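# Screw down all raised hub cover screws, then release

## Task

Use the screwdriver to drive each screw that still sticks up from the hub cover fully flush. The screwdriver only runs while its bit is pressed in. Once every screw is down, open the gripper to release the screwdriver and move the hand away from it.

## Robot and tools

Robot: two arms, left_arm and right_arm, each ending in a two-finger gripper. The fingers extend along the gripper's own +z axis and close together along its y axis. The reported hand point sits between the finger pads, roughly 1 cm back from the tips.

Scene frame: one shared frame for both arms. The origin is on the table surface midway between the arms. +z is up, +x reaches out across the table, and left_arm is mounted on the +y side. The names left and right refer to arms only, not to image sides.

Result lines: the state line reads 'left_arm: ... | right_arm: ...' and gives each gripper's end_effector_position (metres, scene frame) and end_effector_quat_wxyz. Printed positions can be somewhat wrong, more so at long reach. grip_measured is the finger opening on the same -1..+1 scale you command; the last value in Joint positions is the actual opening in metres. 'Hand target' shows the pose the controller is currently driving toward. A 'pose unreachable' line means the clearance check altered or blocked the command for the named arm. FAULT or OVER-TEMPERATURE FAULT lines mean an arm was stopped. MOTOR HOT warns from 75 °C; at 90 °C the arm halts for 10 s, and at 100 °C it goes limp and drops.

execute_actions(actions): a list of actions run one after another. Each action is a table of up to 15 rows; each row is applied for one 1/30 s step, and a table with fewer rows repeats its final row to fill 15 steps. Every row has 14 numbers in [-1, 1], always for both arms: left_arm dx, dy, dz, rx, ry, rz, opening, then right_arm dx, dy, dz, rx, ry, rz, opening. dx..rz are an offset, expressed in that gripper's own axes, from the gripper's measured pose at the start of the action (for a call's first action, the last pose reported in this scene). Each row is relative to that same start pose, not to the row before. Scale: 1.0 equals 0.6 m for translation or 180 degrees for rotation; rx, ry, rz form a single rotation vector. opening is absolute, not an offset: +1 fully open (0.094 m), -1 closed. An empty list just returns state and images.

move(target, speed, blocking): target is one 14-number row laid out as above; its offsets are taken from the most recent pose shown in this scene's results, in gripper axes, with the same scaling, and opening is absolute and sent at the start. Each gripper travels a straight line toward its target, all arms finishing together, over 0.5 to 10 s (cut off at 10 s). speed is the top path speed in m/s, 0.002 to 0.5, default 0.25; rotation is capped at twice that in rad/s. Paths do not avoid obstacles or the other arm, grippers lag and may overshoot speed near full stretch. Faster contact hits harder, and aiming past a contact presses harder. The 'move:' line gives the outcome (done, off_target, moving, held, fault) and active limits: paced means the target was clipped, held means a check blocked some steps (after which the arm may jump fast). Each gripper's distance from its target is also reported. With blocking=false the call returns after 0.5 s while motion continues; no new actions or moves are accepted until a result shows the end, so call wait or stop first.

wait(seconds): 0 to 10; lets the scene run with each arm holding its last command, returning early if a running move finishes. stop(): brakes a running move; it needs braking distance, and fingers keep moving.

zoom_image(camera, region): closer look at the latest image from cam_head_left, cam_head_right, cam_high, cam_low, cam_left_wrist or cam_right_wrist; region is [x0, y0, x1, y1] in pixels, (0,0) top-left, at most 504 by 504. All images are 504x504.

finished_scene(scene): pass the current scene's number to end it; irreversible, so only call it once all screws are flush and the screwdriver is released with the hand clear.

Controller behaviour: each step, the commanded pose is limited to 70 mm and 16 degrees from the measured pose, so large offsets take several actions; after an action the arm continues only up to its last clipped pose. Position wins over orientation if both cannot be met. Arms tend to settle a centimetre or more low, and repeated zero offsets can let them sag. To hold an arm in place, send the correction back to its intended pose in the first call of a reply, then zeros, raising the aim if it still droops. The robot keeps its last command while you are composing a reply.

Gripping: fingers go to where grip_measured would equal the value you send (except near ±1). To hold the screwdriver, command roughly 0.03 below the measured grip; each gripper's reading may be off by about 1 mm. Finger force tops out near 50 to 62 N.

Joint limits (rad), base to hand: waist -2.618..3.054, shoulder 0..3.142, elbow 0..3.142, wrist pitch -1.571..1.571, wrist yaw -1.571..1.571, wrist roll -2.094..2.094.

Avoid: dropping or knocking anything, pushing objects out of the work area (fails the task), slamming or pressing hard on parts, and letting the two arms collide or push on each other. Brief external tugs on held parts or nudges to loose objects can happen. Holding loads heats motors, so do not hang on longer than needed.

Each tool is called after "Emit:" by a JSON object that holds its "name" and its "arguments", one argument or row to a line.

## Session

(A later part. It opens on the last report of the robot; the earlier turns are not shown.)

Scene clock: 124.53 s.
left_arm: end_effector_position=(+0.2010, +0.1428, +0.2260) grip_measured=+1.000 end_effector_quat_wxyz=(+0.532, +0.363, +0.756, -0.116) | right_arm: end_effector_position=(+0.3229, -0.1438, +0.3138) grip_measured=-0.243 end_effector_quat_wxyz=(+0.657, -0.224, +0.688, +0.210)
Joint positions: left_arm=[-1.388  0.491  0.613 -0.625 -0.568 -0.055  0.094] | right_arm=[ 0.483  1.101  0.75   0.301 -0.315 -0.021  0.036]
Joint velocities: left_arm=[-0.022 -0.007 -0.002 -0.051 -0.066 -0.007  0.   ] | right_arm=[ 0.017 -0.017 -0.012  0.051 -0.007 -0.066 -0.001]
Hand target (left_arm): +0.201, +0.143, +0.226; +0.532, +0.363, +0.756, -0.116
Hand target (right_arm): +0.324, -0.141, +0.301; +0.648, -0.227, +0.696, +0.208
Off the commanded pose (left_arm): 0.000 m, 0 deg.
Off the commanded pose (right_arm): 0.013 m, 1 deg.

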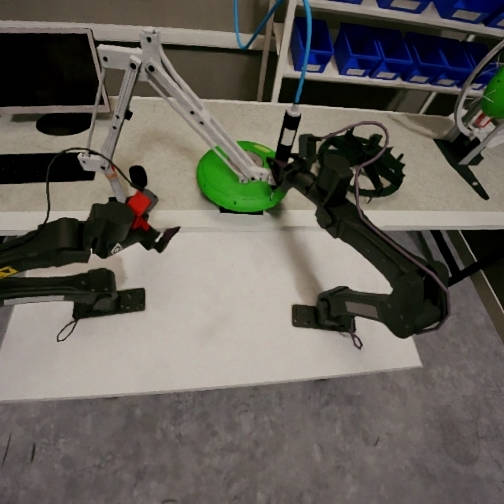

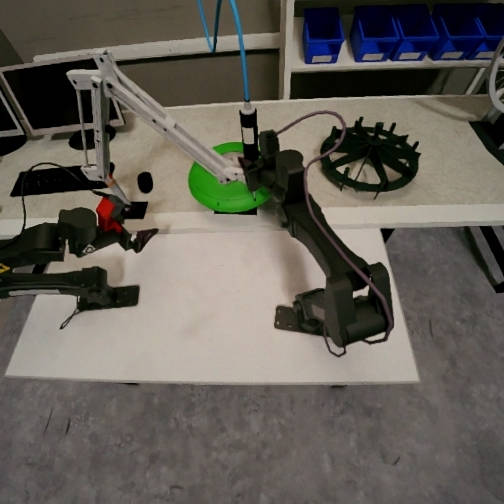

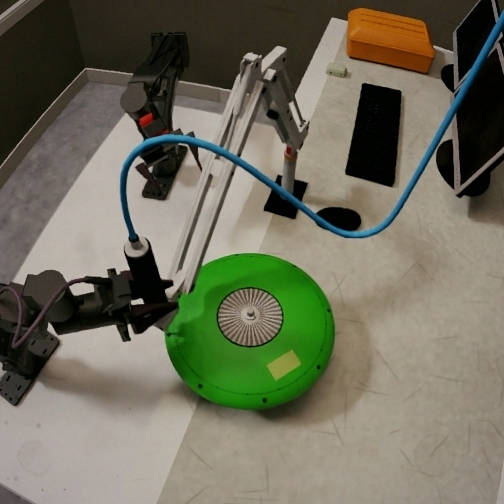

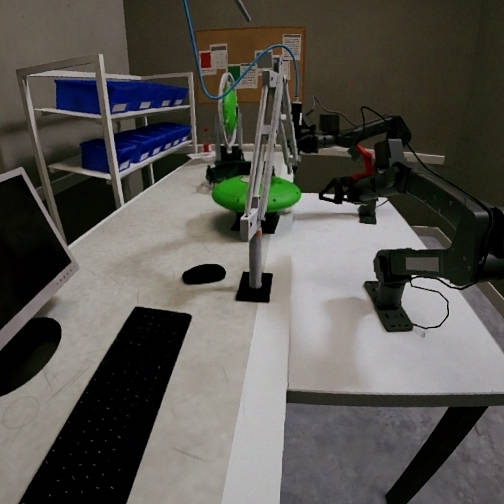

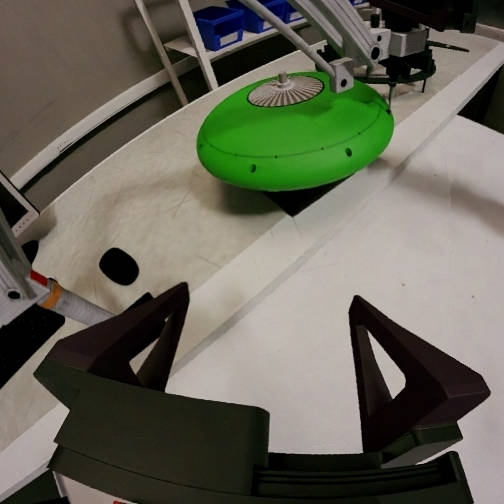

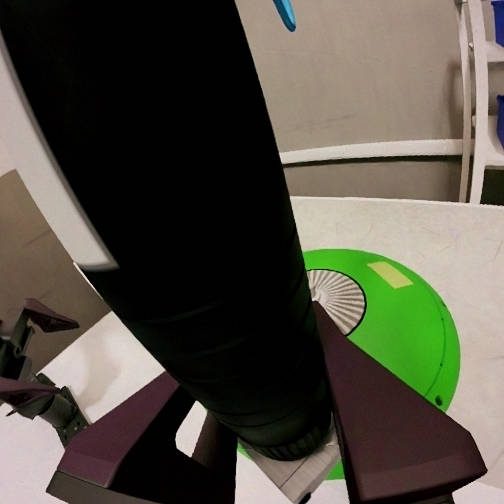

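Now need pure +x ~1.5 mm.

Emit:
{"name": "execute_actions", "arguments": {
  "actions": [
    [[0,0,0,0,0,0,1,0.026,-0.005,0.011,0,0.009,0,-0.29]]
  ]
}}

Emit:
{"name": "zoom_image", "arguments": {
  "camera": "cam_left_wrist",
  "region": [360,65,423,128]
}}

Emit:
{"name": "zoom_image", "arguments": {
  "camera": "cam_high",
  "region": [147,308,189,350]
}}

Emit:
{"name": "zoom_image", "arguments": {
  "camera": "cam_head_left",
  "region": [258,175,288,205]
}}

Scene clock: 128.97 s.
left_arm: end_effector_position=(+0.2010, +0.1428, +0.2260) grip_measured=+1.000 end_effector_quat_wxyz=(+0.532, +0.363, +0.756, -0.116) | right_arm: end_effector_position=(+0.3260, -0.1421, +0.3118) grip_measured=-0.243 end_effector_quat_wxyz=(+0.657, -0.225, +0.688, +0.211)
Joint positions: left_arm=[-1.388  0.491  0.613 -0.625 -0.568 -0.055  0.094] | right_arm=[ 0.483  1.119  0.75   0.319 -0.319 -0.021  0.036]
Joint velocities: left_arm=[-0.002  0.002  0.007  0.007 -0.081  0.066  0.   ] | right_arm=[ 0.007 -0.002 -0.032  0.095 -0.007 -0.022  0.   ]
Hand target (left_arm): +0.201, +0.143, +0.226; +0.532, +0.363, +0.756, -0.116
Hand target (right_arm): +0.329, -0.143, +0.298; +0.647, -0.227, +0.698, +0.207
Off the commanded pose (left_arm): 0.000 m, 0 deg.
Off the commanded pose (right_arm): 0.014 m, 2 deg.

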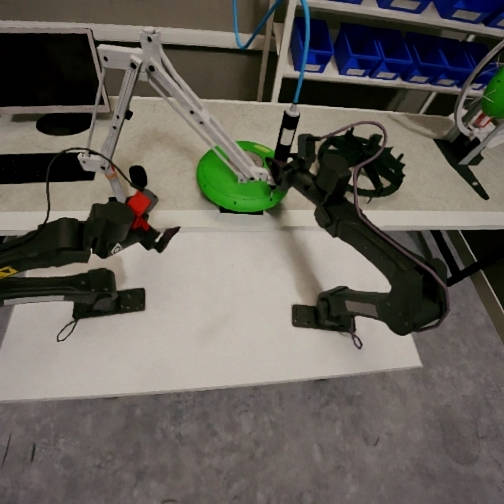

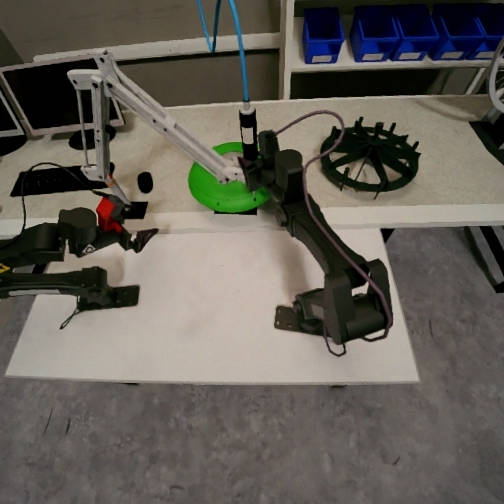

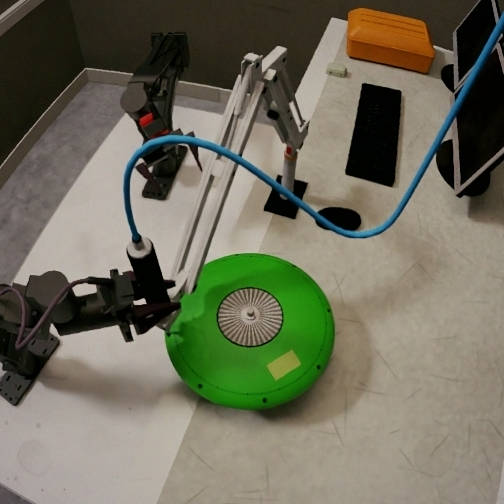

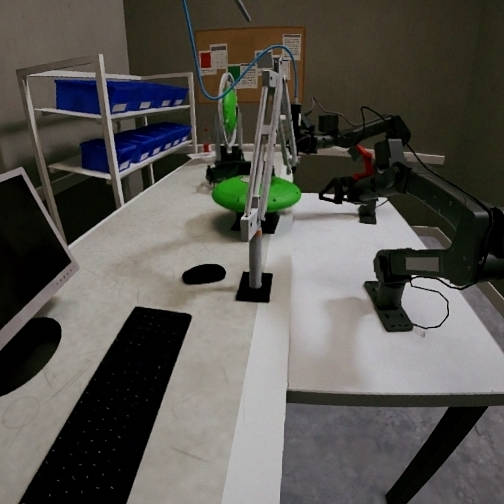

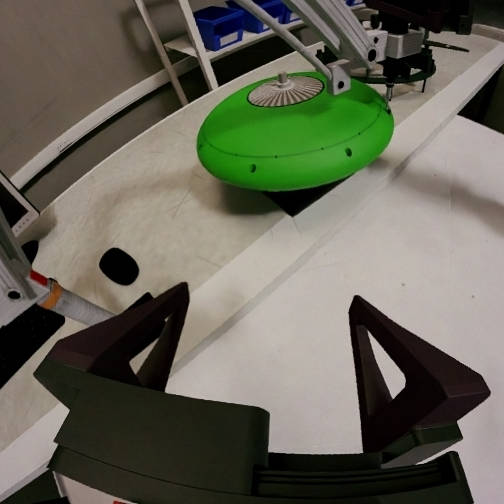

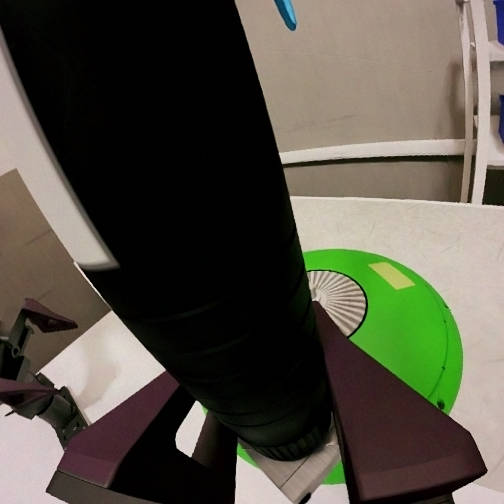

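Region (360, 65, 423, 128) of cam_left_wrist's 504x504 image, scaled by 8.000, with more detail than that image has.

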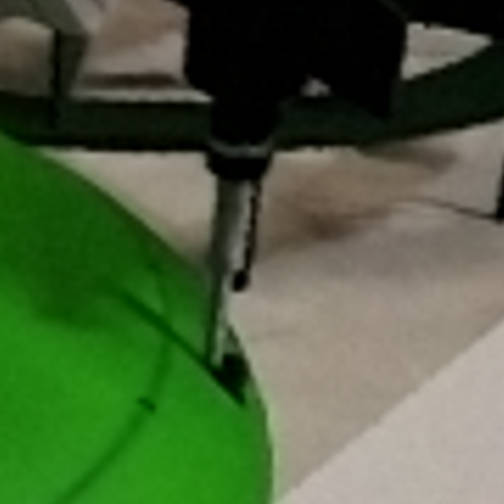

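Region (147, 308, 189, 350) of cam_high's 504x504 image, scaled by 12.000, with more detail than that image has.

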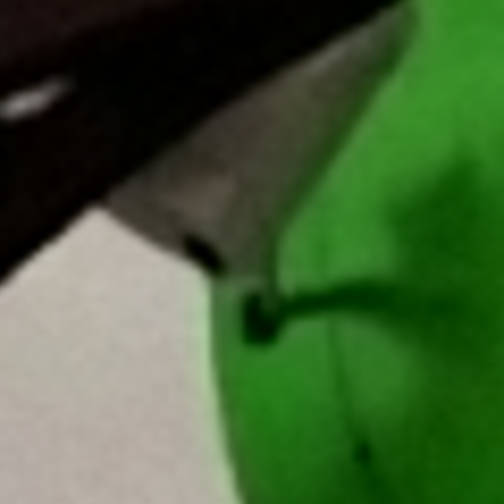

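Region (258, 175, 288, 205) of cam_head_left's 504x504 image, scaled by 16.800, with more detail than that image has.

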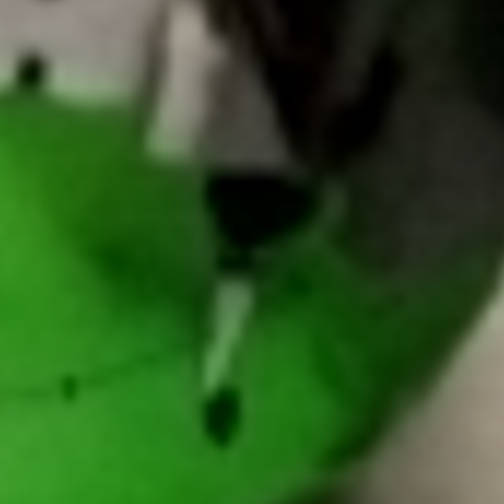

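Emit:
{"name": "execute_actions", "arguments": {
  "actions": [
    [[0,0,0,0,0,0,1,0.012,0,-0.015,0,0.002,0,-0.29]]
  ]
}}

Emit:
{"name": "zoom_image", "arguments": {
  "camera": "cam_left_wrist",
  "region": [360,65,423,128]
}}

Emit:
{"name": "zoom_image", "arguments": {
  "camera": "cam_head_left",
  "region": [258,175,288,205]
}}

Scene clock: 133.17 s.
left_arm: end_effector_position=(+0.2010, +0.1428, +0.2260) grip_measured=+1.000 end_effector_quat_wxyz=(+0.532, +0.363, +0.756, -0.116) | right_arm: end_effector_position=(+0.3239, -0.1447, +0.3107) grip_measured=-0.243 end_effector_quat_wxyz=(+0.658, -0.224, +0.687, +0.211)
Joint positions: left_arm=[-1.388  0.491  0.613 -0.625 -0.568 -0.055  0.094] | right_arm=[ 0.477  1.106  0.736  0.323 -0.322 -0.02   0.036]
Joint velocities: left_arm=[-0.017 -0.007  0.002  0.037  0.051 -0.051  0.   ] | right_arm=[ 0.022 -0.012 -0.022  0.007  0.007  0.051 -0.   ]
Hand target (left_arm): +0.201, +0.143, +0.226; +0.532, +0.363, +0.756, -0.116
Hand target (right_arm): +0.319, -0.148, +0.305; +0.655, -0.226, +0.690, +0.210
Off the commanded pose (left_arm): 0.000 m, 0 deg.
Off the commanded pose (right_arm): 0.008 m, 1 deg.

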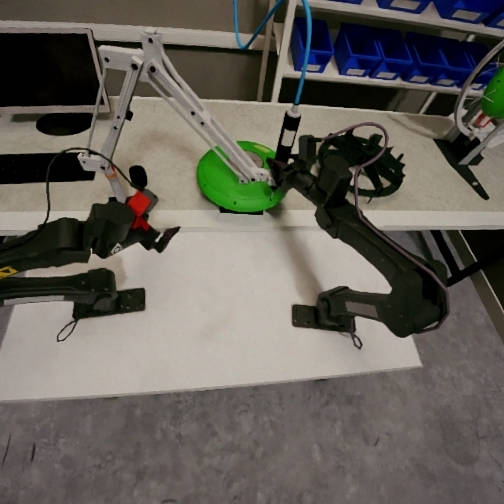

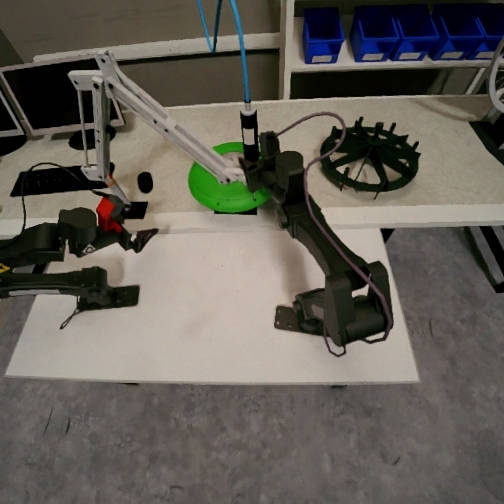

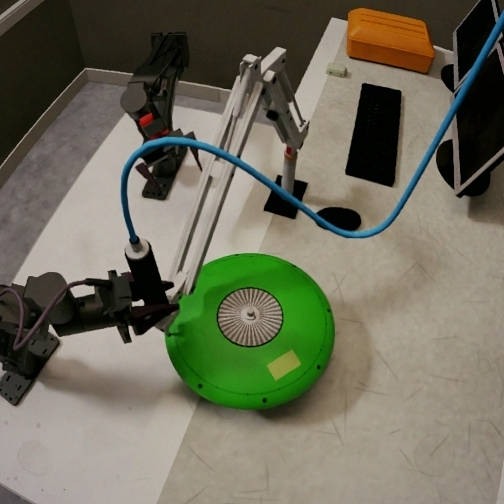

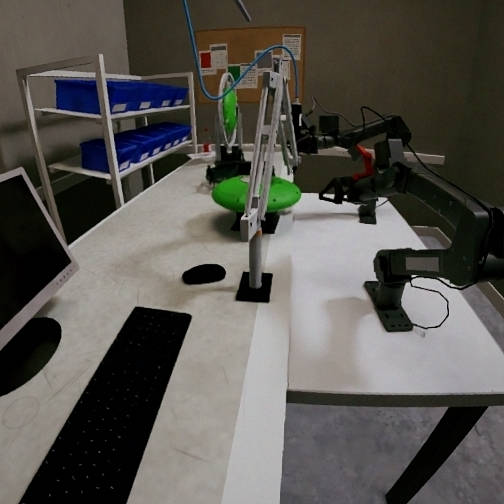

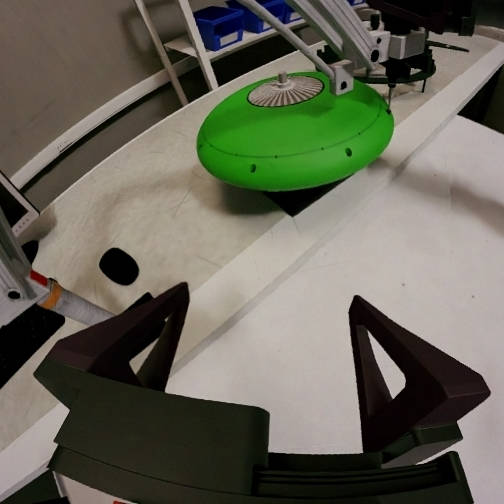

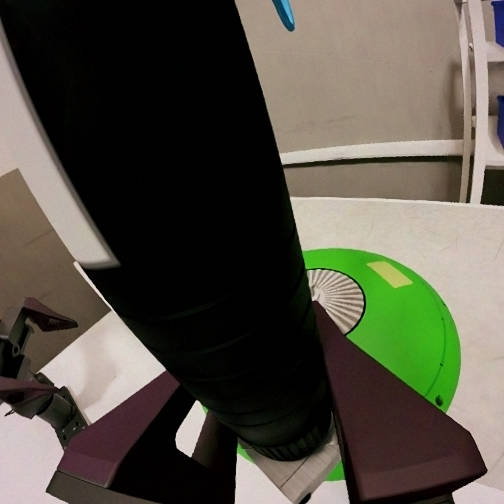

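Region (360, 65, 423, 128) of cam_left_wrist's 504x504 image, scaled by 8.000, with more detail than that image has.

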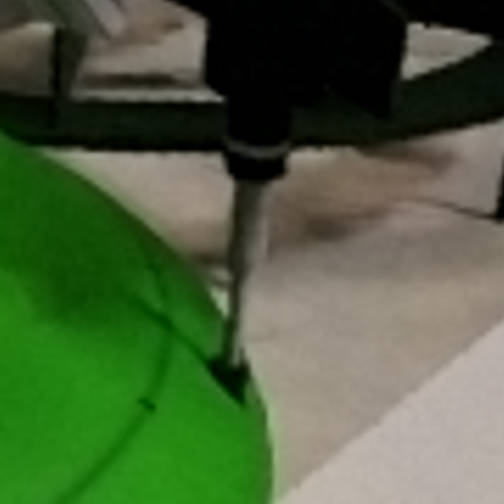

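Region (258, 175, 288, 205) of cam_head_left's 504x504 image, scaled by 16.800, with more detail than that image has.

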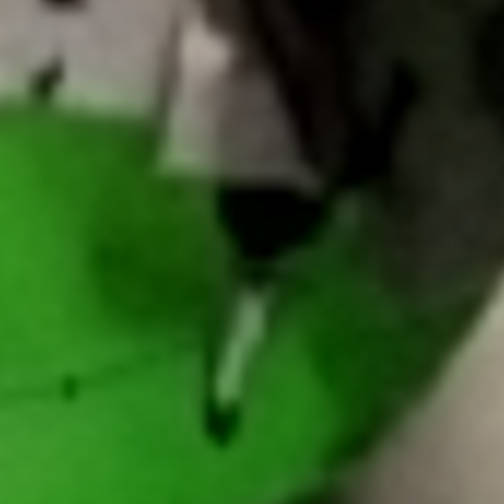

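Emit:
{"name": "execute_actions", "arguments": {
  "actions": [
    [[0,0,0,0,0,0,1,0.06,0,0.005,0,0.025,0,-0.3]],
    [[0,0,0,0,0,0,1,0.085,0,0.006,0,0.038,0,-0.3]],
    [[0,0,0,0,0,0,1,0.085,0,0.006,0,0.038,0,-0.3]]
  ]
}}

Emit:
{"name": "zoom_image", "arguments": {
  "camera": "cam_left_wrist",
  "region": [360,65,423,128]
}}

Emit:
{"name": "zoom_image", "arguments": {
  "camera": "cam_head_left",
  "region": [258,175,288,205]
}}

Scene clock: 138.10 s.
left_arm: end_effector_position=(+0.2010, +0.1428, +0.2260) grip_measured=+1.000 end_effector_quat_wxyz=(+0.532, +0.363, +0.756, -0.116) | right_arm: end_effector_position=(+0.3233, -0.1451, +0.3073) grip_measured=-0.243 end_effector_quat_wxyz=(+0.666, -0.222, +0.680, +0.211)
Joint positions: left_arm=[-1.388  0.491  0.613 -0.625 -0.568 -0.055  0.094] | right_arm=[ 0.477  1.108  0.702  0.381 -0.32  -0.016  0.036]
Joint velocities: left_arm=[-0.012  0.002  0.007  0.051 -0.051 -0.022  0.   ] | right_arm=[-0.012 -0.002 -0.017 -0.037 -0.007  0.007  0.   ]
Hand target (left_arm): +0.201, +0.143, +0.226; +0.532, +0.363, +0.756, -0.116
Hand target (right_arm): +0.323, -0.145, +0.258; +0.621, -0.236, +0.720, +0.198
Off the commanded pose (left_arm): 0.000 m, 0 deg.
Off the commanded pose (right_arm): 0.051 m, 7 deg.

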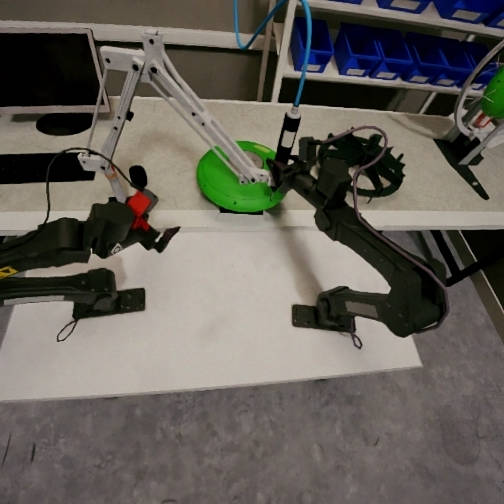

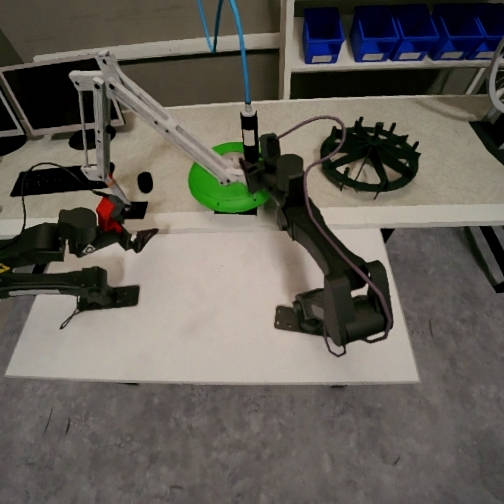

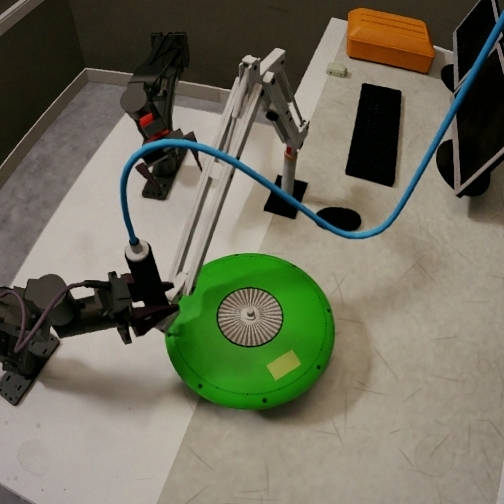

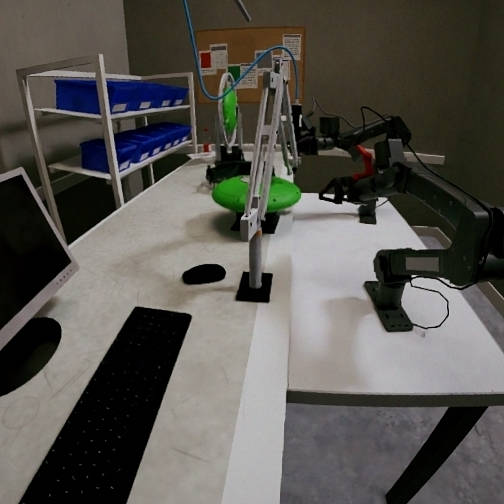

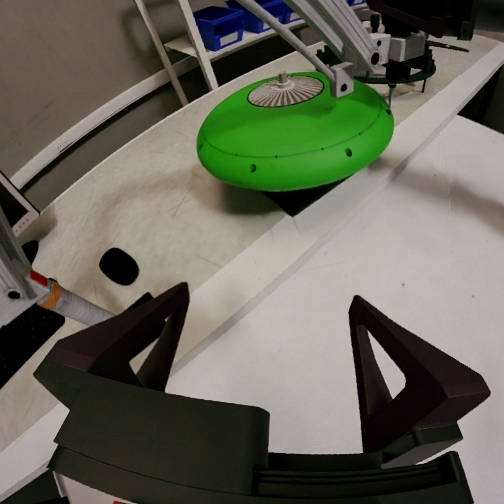

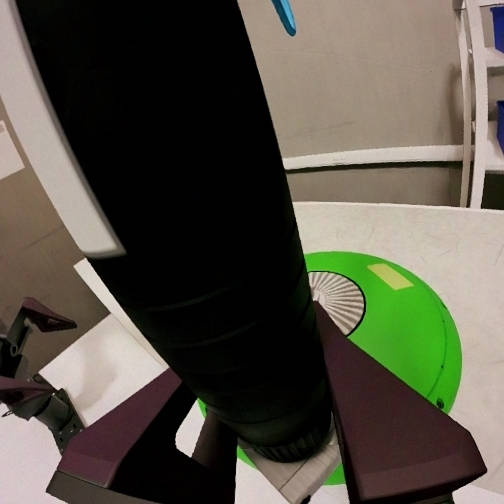

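Region (360, 65, 423, 128) of cam_left_wrist's 504x504 image, scaled by 8.000, with more detail than that image has.

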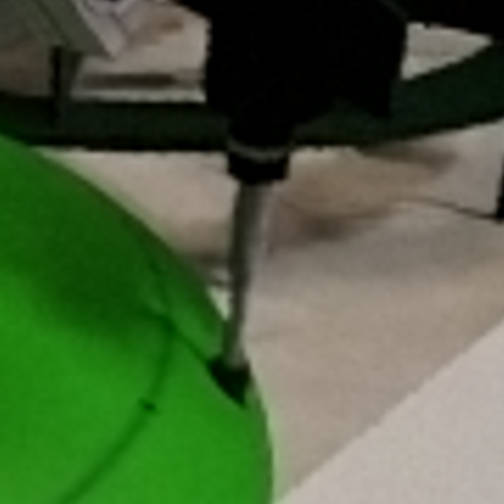

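Region (258, 175, 288, 205) of cam_head_left's 504x504 image, scaled by 16.800, with more detail than that image has.

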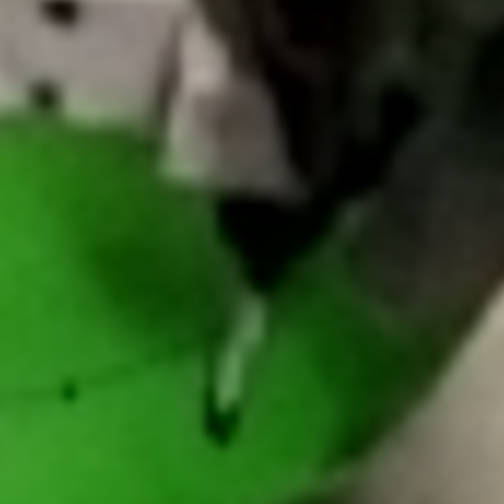

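Forward nudge ~1.3 mm.

Emit:
{"name": "execute_actions", "arguments": {
  "actions": [
    [[0,0,0,0,0,0,1,0.08,-0.003,0.013,0,0.042,0,-0.3]]
  ]
}}

Emit:
{"name": "zoom_image", "arguments": {
  "camera": "cam_left_wrist",
  "region": [360,65,423,128]
}}

Scene clock: 141.20 s.
left_arm: end_effector_position=(+0.2010, +0.1428, +0.2260) grip_measured=+1.000 end_effector_quat_wxyz=(+0.532, +0.363, +0.756, -0.116) | right_arm: end_effector_position=(+0.3242, -0.1444, +0.3038) grip_measured=-0.243 end_effector_quat_wxyz=(+0.662, -0.224, +0.683, +0.211)
Joint positions: left_arm=[-1.388  0.491  0.613 -0.625 -0.568 -0.055  0.094] | right_arm=[ 0.477  1.114  0.702  0.375 -0.323 -0.019  0.036]
Joint velocities: left_arm=[ 0.002 -0.027 -0.007 -0.11   0.022 -0.037  0.   ] | right_arm=[-0.007 -0.007  0.002  0.007 -0.081  0.037 -0.001]
Hand target (left_arm): +0.201, +0.143, +0.226; +0.532, +0.363, +0.756, -0.116
Hand target (right_arm): +0.327, -0.144, +0.260; +0.620, -0.237, +0.722, +0.198
Off the commanded pose (left_arm): 0.000 m, 0 deg.
Off the commanded pose (right_arm): 0.045 m, 7 deg.

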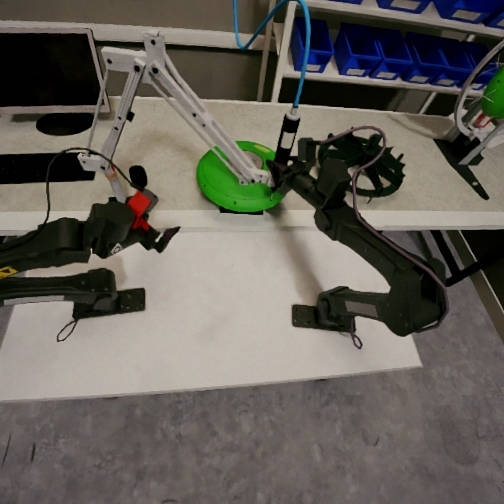

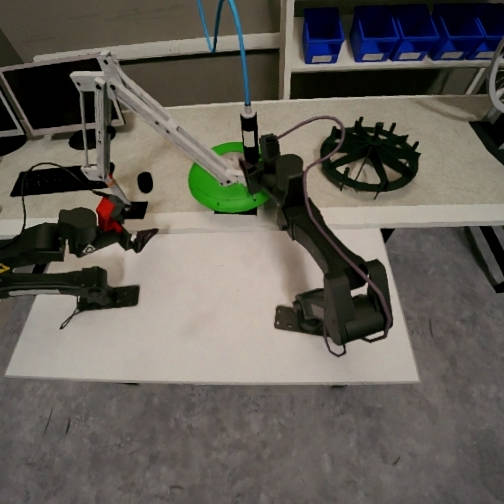

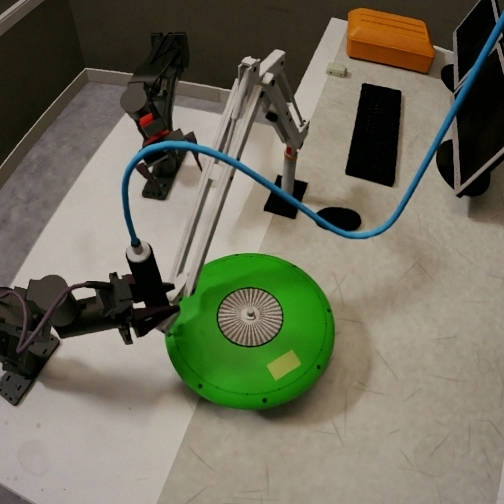

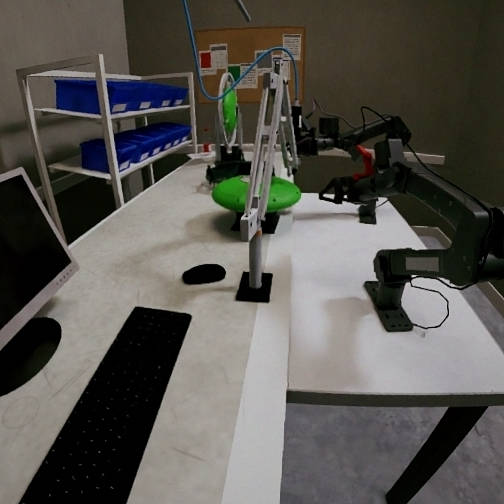

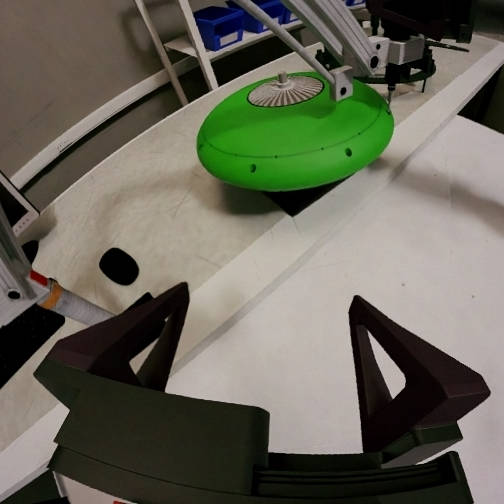

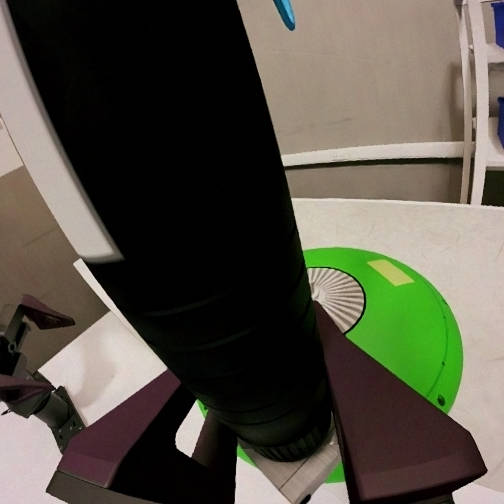

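Region (360, 65, 423, 128) of cam_left_wrist's 504x504 image, scaled by 8.000, with more detail than that image has.

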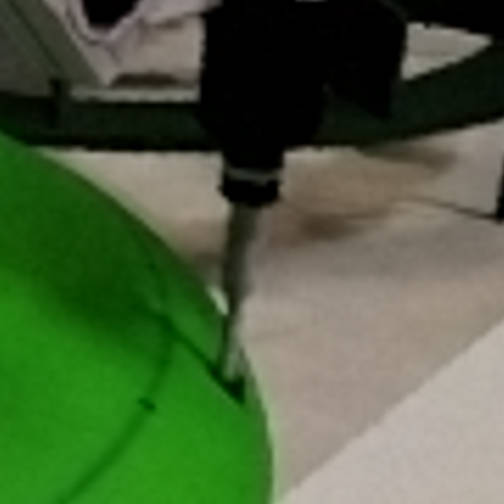

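Emit:
{"name": "execute_actions", "arguments": {
  "actions": [
    [[0,0,0,0,0,0,1,0.09,0,0.008,0,0.042,0,-0.3]],
    [[0,0,0,0,0,0,1,0.09,0,0.008,0,0.042,0,-0.3]],
    [[0,0,0,0,0,0,1,0.09,0,0.008,0,0.042,0,-0.3]]
  ]
}}

Emit:
{"name": "zoom_image", "arguments": {
  "camera": "cam_left_wrist",
  "region": [360,65,423,128]
}}

Emit:
{"name": "zoom_image", "arguments": {
  "camera": "cam_right_wrist",
  "region": [410,280,480,420]
}}

Emit:
{"name": "zoom_image", "arguments": {
  "camera": "cam_high",
  "region": [285,295,345,380]
}}

Scene clock: 146.13 s.
left_arm: end_effector_position=(+0.2010, +0.1428, +0.2260) grip_measured=+1.000 end_effector_quat_wxyz=(+0.532, +0.363, +0.756, -0.116) | right_arm: end_effector_position=(+0.3237, -0.1446, +0.2976) grip_measured=-0.243 end_effector_quat_wxyz=(+0.665, -0.223, +0.681, +0.211)
Joint positions: left_arm=[-1.388  0.491  0.613 -0.625 -0.568 -0.055  0.094] | right_arm=[ 0.477  1.119  0.673  0.417 -0.322 -0.018  0.036]
Joint velocities: left_arm=[ 0.022 -0.012  0.002 -0.037 -0.066 -0.007  0.   ] | right_arm=[-0.007 -0.012  0.002  0.007  0.022 -0.022 -0.001]
Hand target (left_arm): +0.201, +0.143, +0.226; +0.532, +0.363, +0.756, -0.116
Hand target (right_arm): +0.323, -0.144, +0.245; +0.616, -0.239, +0.724, +0.197
Off the commanded pose (left_arm): 0.000 m, 0 deg.
Off the commanded pose (right_arm): 0.054 m, 8 deg.

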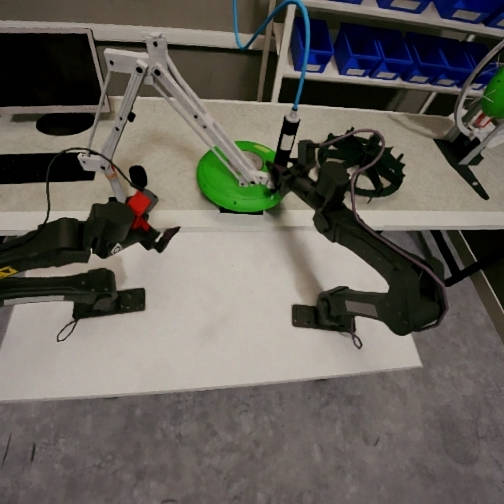

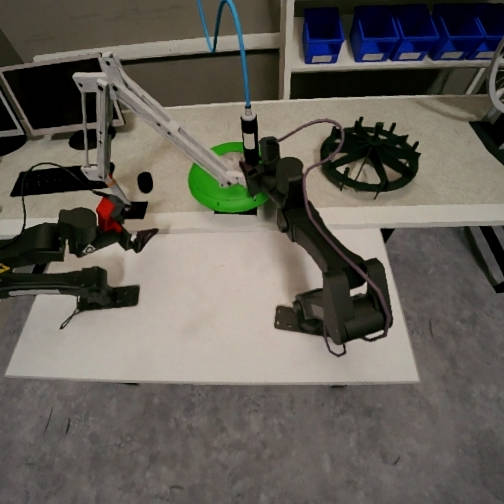

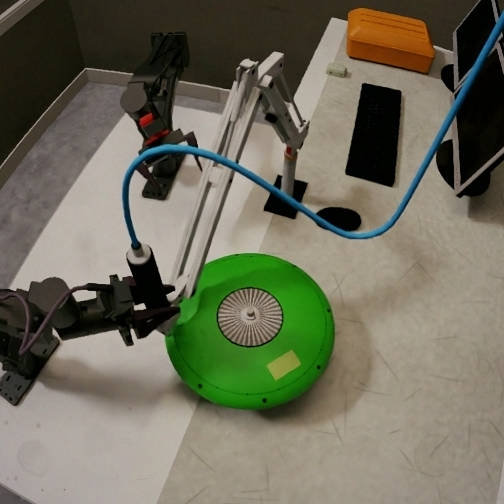

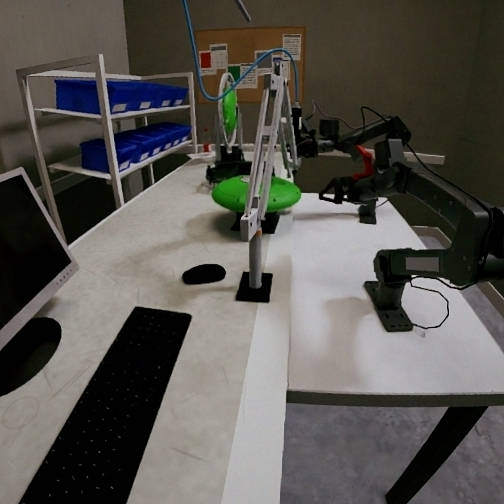

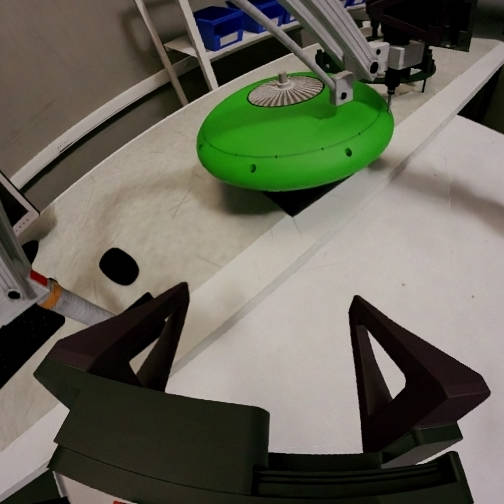

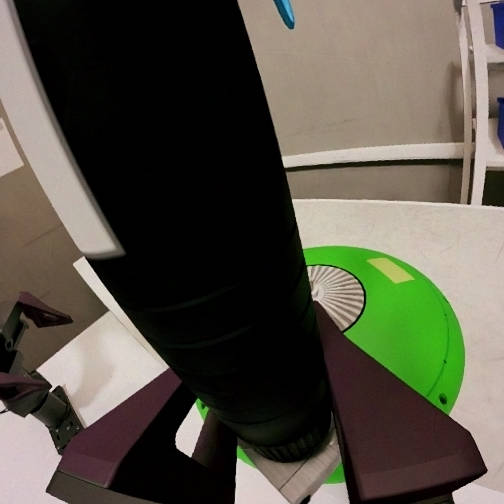

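Region (360, 65, 423, 128) of cam_left_wrist's 504x504 image, scaled by 8.000, with more detail than that image has.

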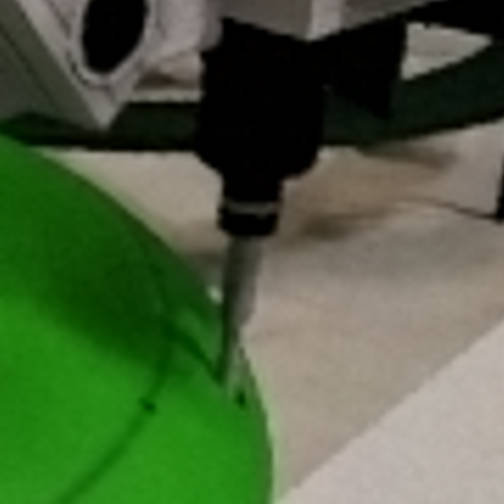

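Region (410, 280, 480, 420) of cam_right_wrist's 504x504 image, scaled by 3.600, with more detail than that image has.

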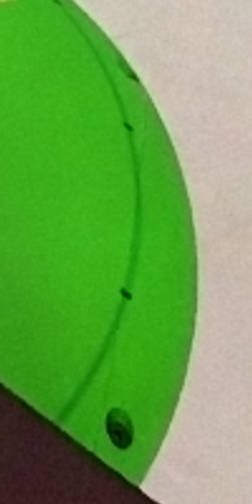

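Region (285, 295, 345, 380) of cam_high's 504x504 image, scaled by 5.929, with more detail than that image has; it fills the left 356 columns of this view, and the rest is white.

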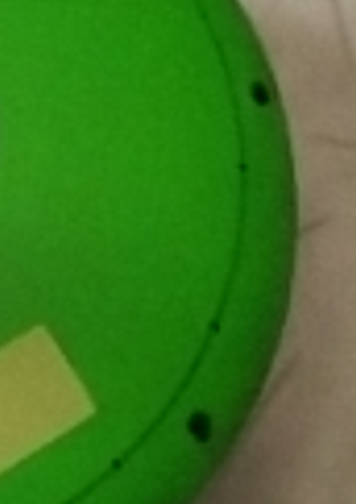

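Done. Lift, release, retreat.

Emit:
{"name": "move", "arguments": {
  "target": [0,0,0,0,0,0,1,-0.1,0,-0.004,0,0,0,-0.29],
  "speed": 0.08
}}

Emit:
{"name": "execute_actions", "arguments": {
  "actions": [
    [[0,0,0,0,0,0,1,-0.01,0,0,0,0,0,1]],
    [[0,0,0,0,0,0,1,-0.02,0,-0.11,0,0,0,1]],
    [[0,0,0,0,0,0,1,-0.02,0,-0.11,0,0,0,1]],
    [[0,0,0,0,0,0,1,-0.02,0,-0.05,0,0,0,1]]
  ]
}}

Emit:
{"name": "zoom_image", "arguments": {
  "camera": "cam_left_wrist",
  "region": [190,90,410,200]
}}

Scene clock: 153.13 s.
left_arm: end_effector_position=(+0.2010, +0.1428, +0.2260) grip_measured=+1.000 end_effector_quat_wxyz=(+0.532, +0.363, +0.756, -0.116) | right_arm: end_effector_position=(+0.3268, -0.1428, +0.3443) grip_measured=-0.243 end_effector_quat_wxyz=(+0.658, -0.225, +0.687, +0.213)
Joint positions: left_arm=[-1.388  0.491  0.613 -0.625 -0.568 -0.055  0.094] | right_arm=[ 0.477  1.113  0.873  0.193 -0.327 -0.019  0.036]
Joint velocities: left_arm=[ 0.017  0.002 -0.007 -0.022 -0.007 -0.037  0.   ] | right_arm=[-0.002 -0.017  0.012 -0.007 -0.051 -0.081 -0.001]
Hand target (left_arm): +0.201, +0.143, +0.226; +0.532, +0.363, +0.756, -0.116
Hand target (right_arm): +0.324, -0.145, +0.357; +0.665, -0.223, +0.681, +0.211
Off the commanded pose (left_arm): 0.000 m, 0 deg.
Off the commanded pose (right_arm): 0.014 m, 1 deg.
move: off_target (right_arm)

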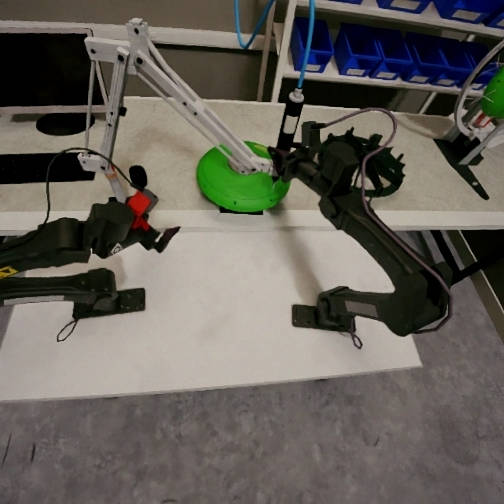

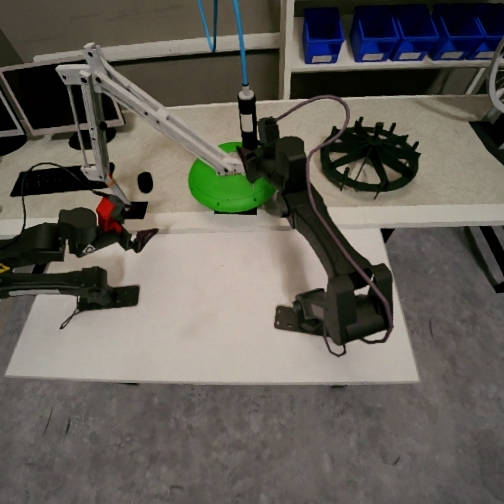

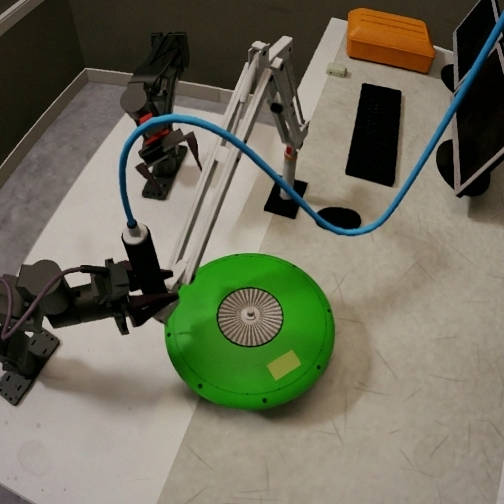

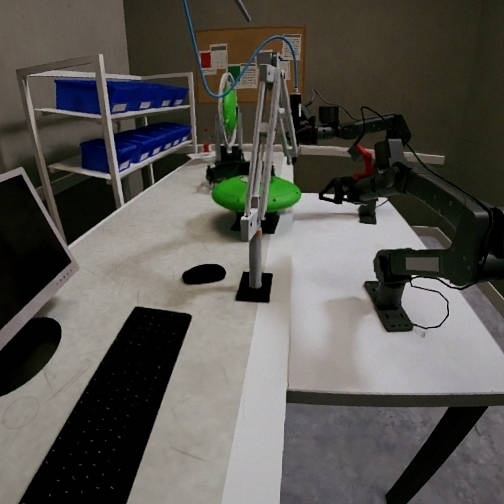

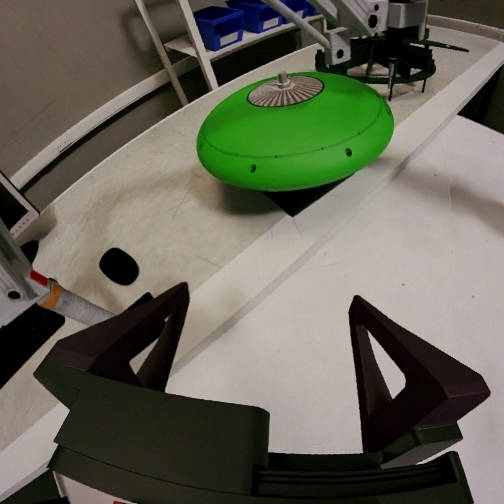

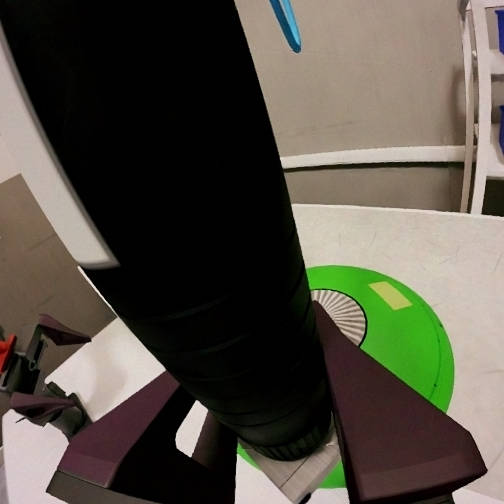

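Scene clock: 155.13 s.
left_arm: end_effector_position=(+0.2010, +0.1428, +0.2260) grip_measured=+1.000 end_effector_quat_wxyz=(+0.532, +0.363, +0.756, -0.116) | right_arm: end_effector_position=(+0.2131, -0.2442, +0.3837) grip_measured=+1.000 end_effector_quat_wxyz=(+0.678, -0.205, +0.678, +0.197)
Joint positions: left_arm=[-1.388  0.491  0.613 -0.625 -0.568 -0.055  0.094] | right_arm=[-0.095  0.613  0.842 -0.233 -0.846 -0.015  0.094]
Joint velocities: left_arm=[-0.007 -0.012 -0.007 -0.022 -0.11  -0.037  0.   ] | right_arm=[-0.002 -0.007 -0.002 -0.051 -0.139 -0.037  0.   ]
Hand target (left_arm): +0.201, +0.143, +0.226; +0.532, +0.363, +0.756, -0.116
Hand target (right_arm): +0.204, -0.240, +0.393; +0.681, -0.213, +0.671, +0.200
Off the commanded pose (left_arm): 0.000 m, 0 deg.
Off the commanded pose (right_arm): 0.014 m, 1 deg.

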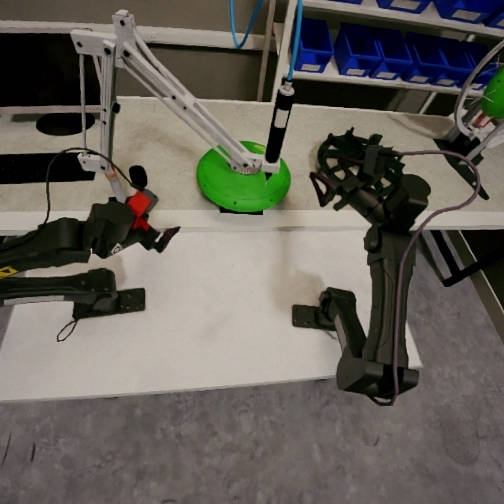

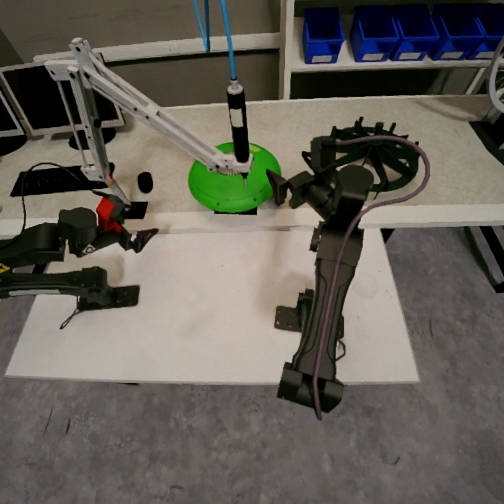

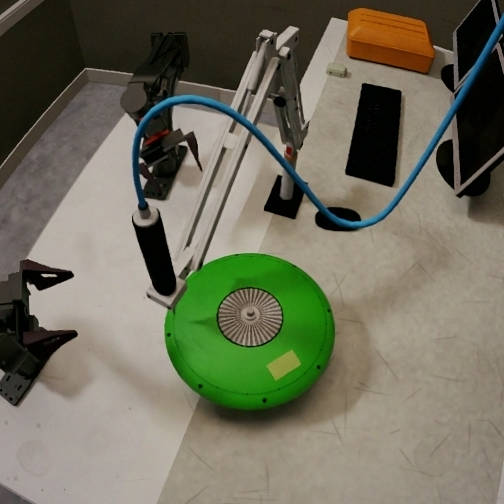

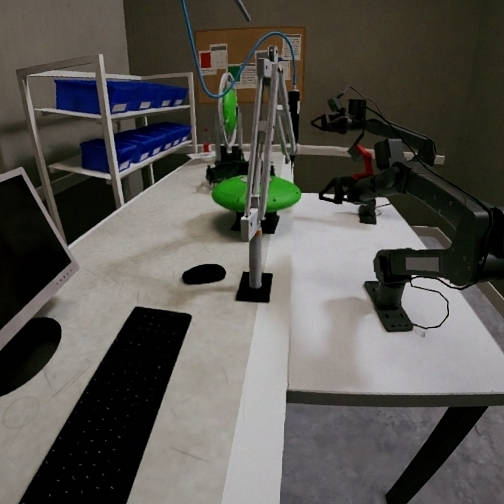

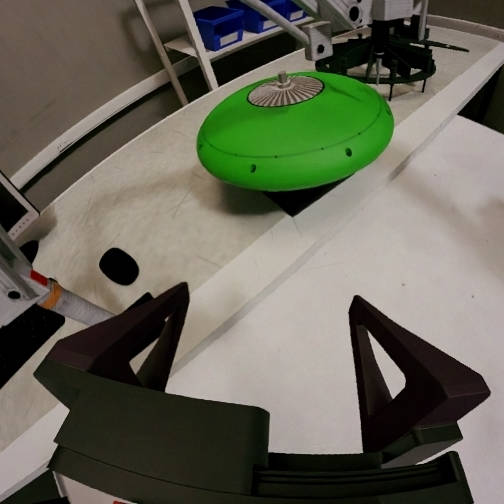

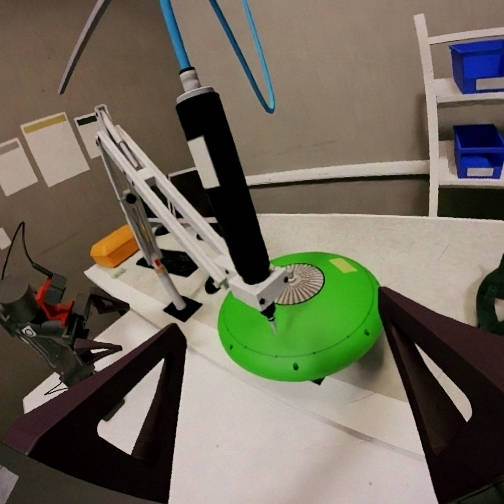

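Region (190, 90, 410, 200) of cam_left_wrist's 504x504 image, scaled by 2.291, with more detail than that image has.

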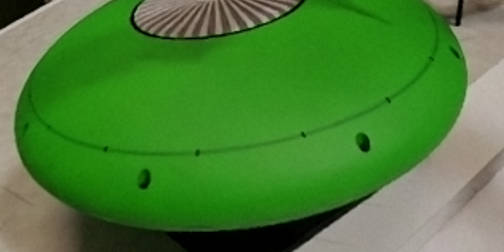

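Emit:
{"name": "finished_scene", "arguments": {
  "scene": 2
}}

The scene is finished: the task was done.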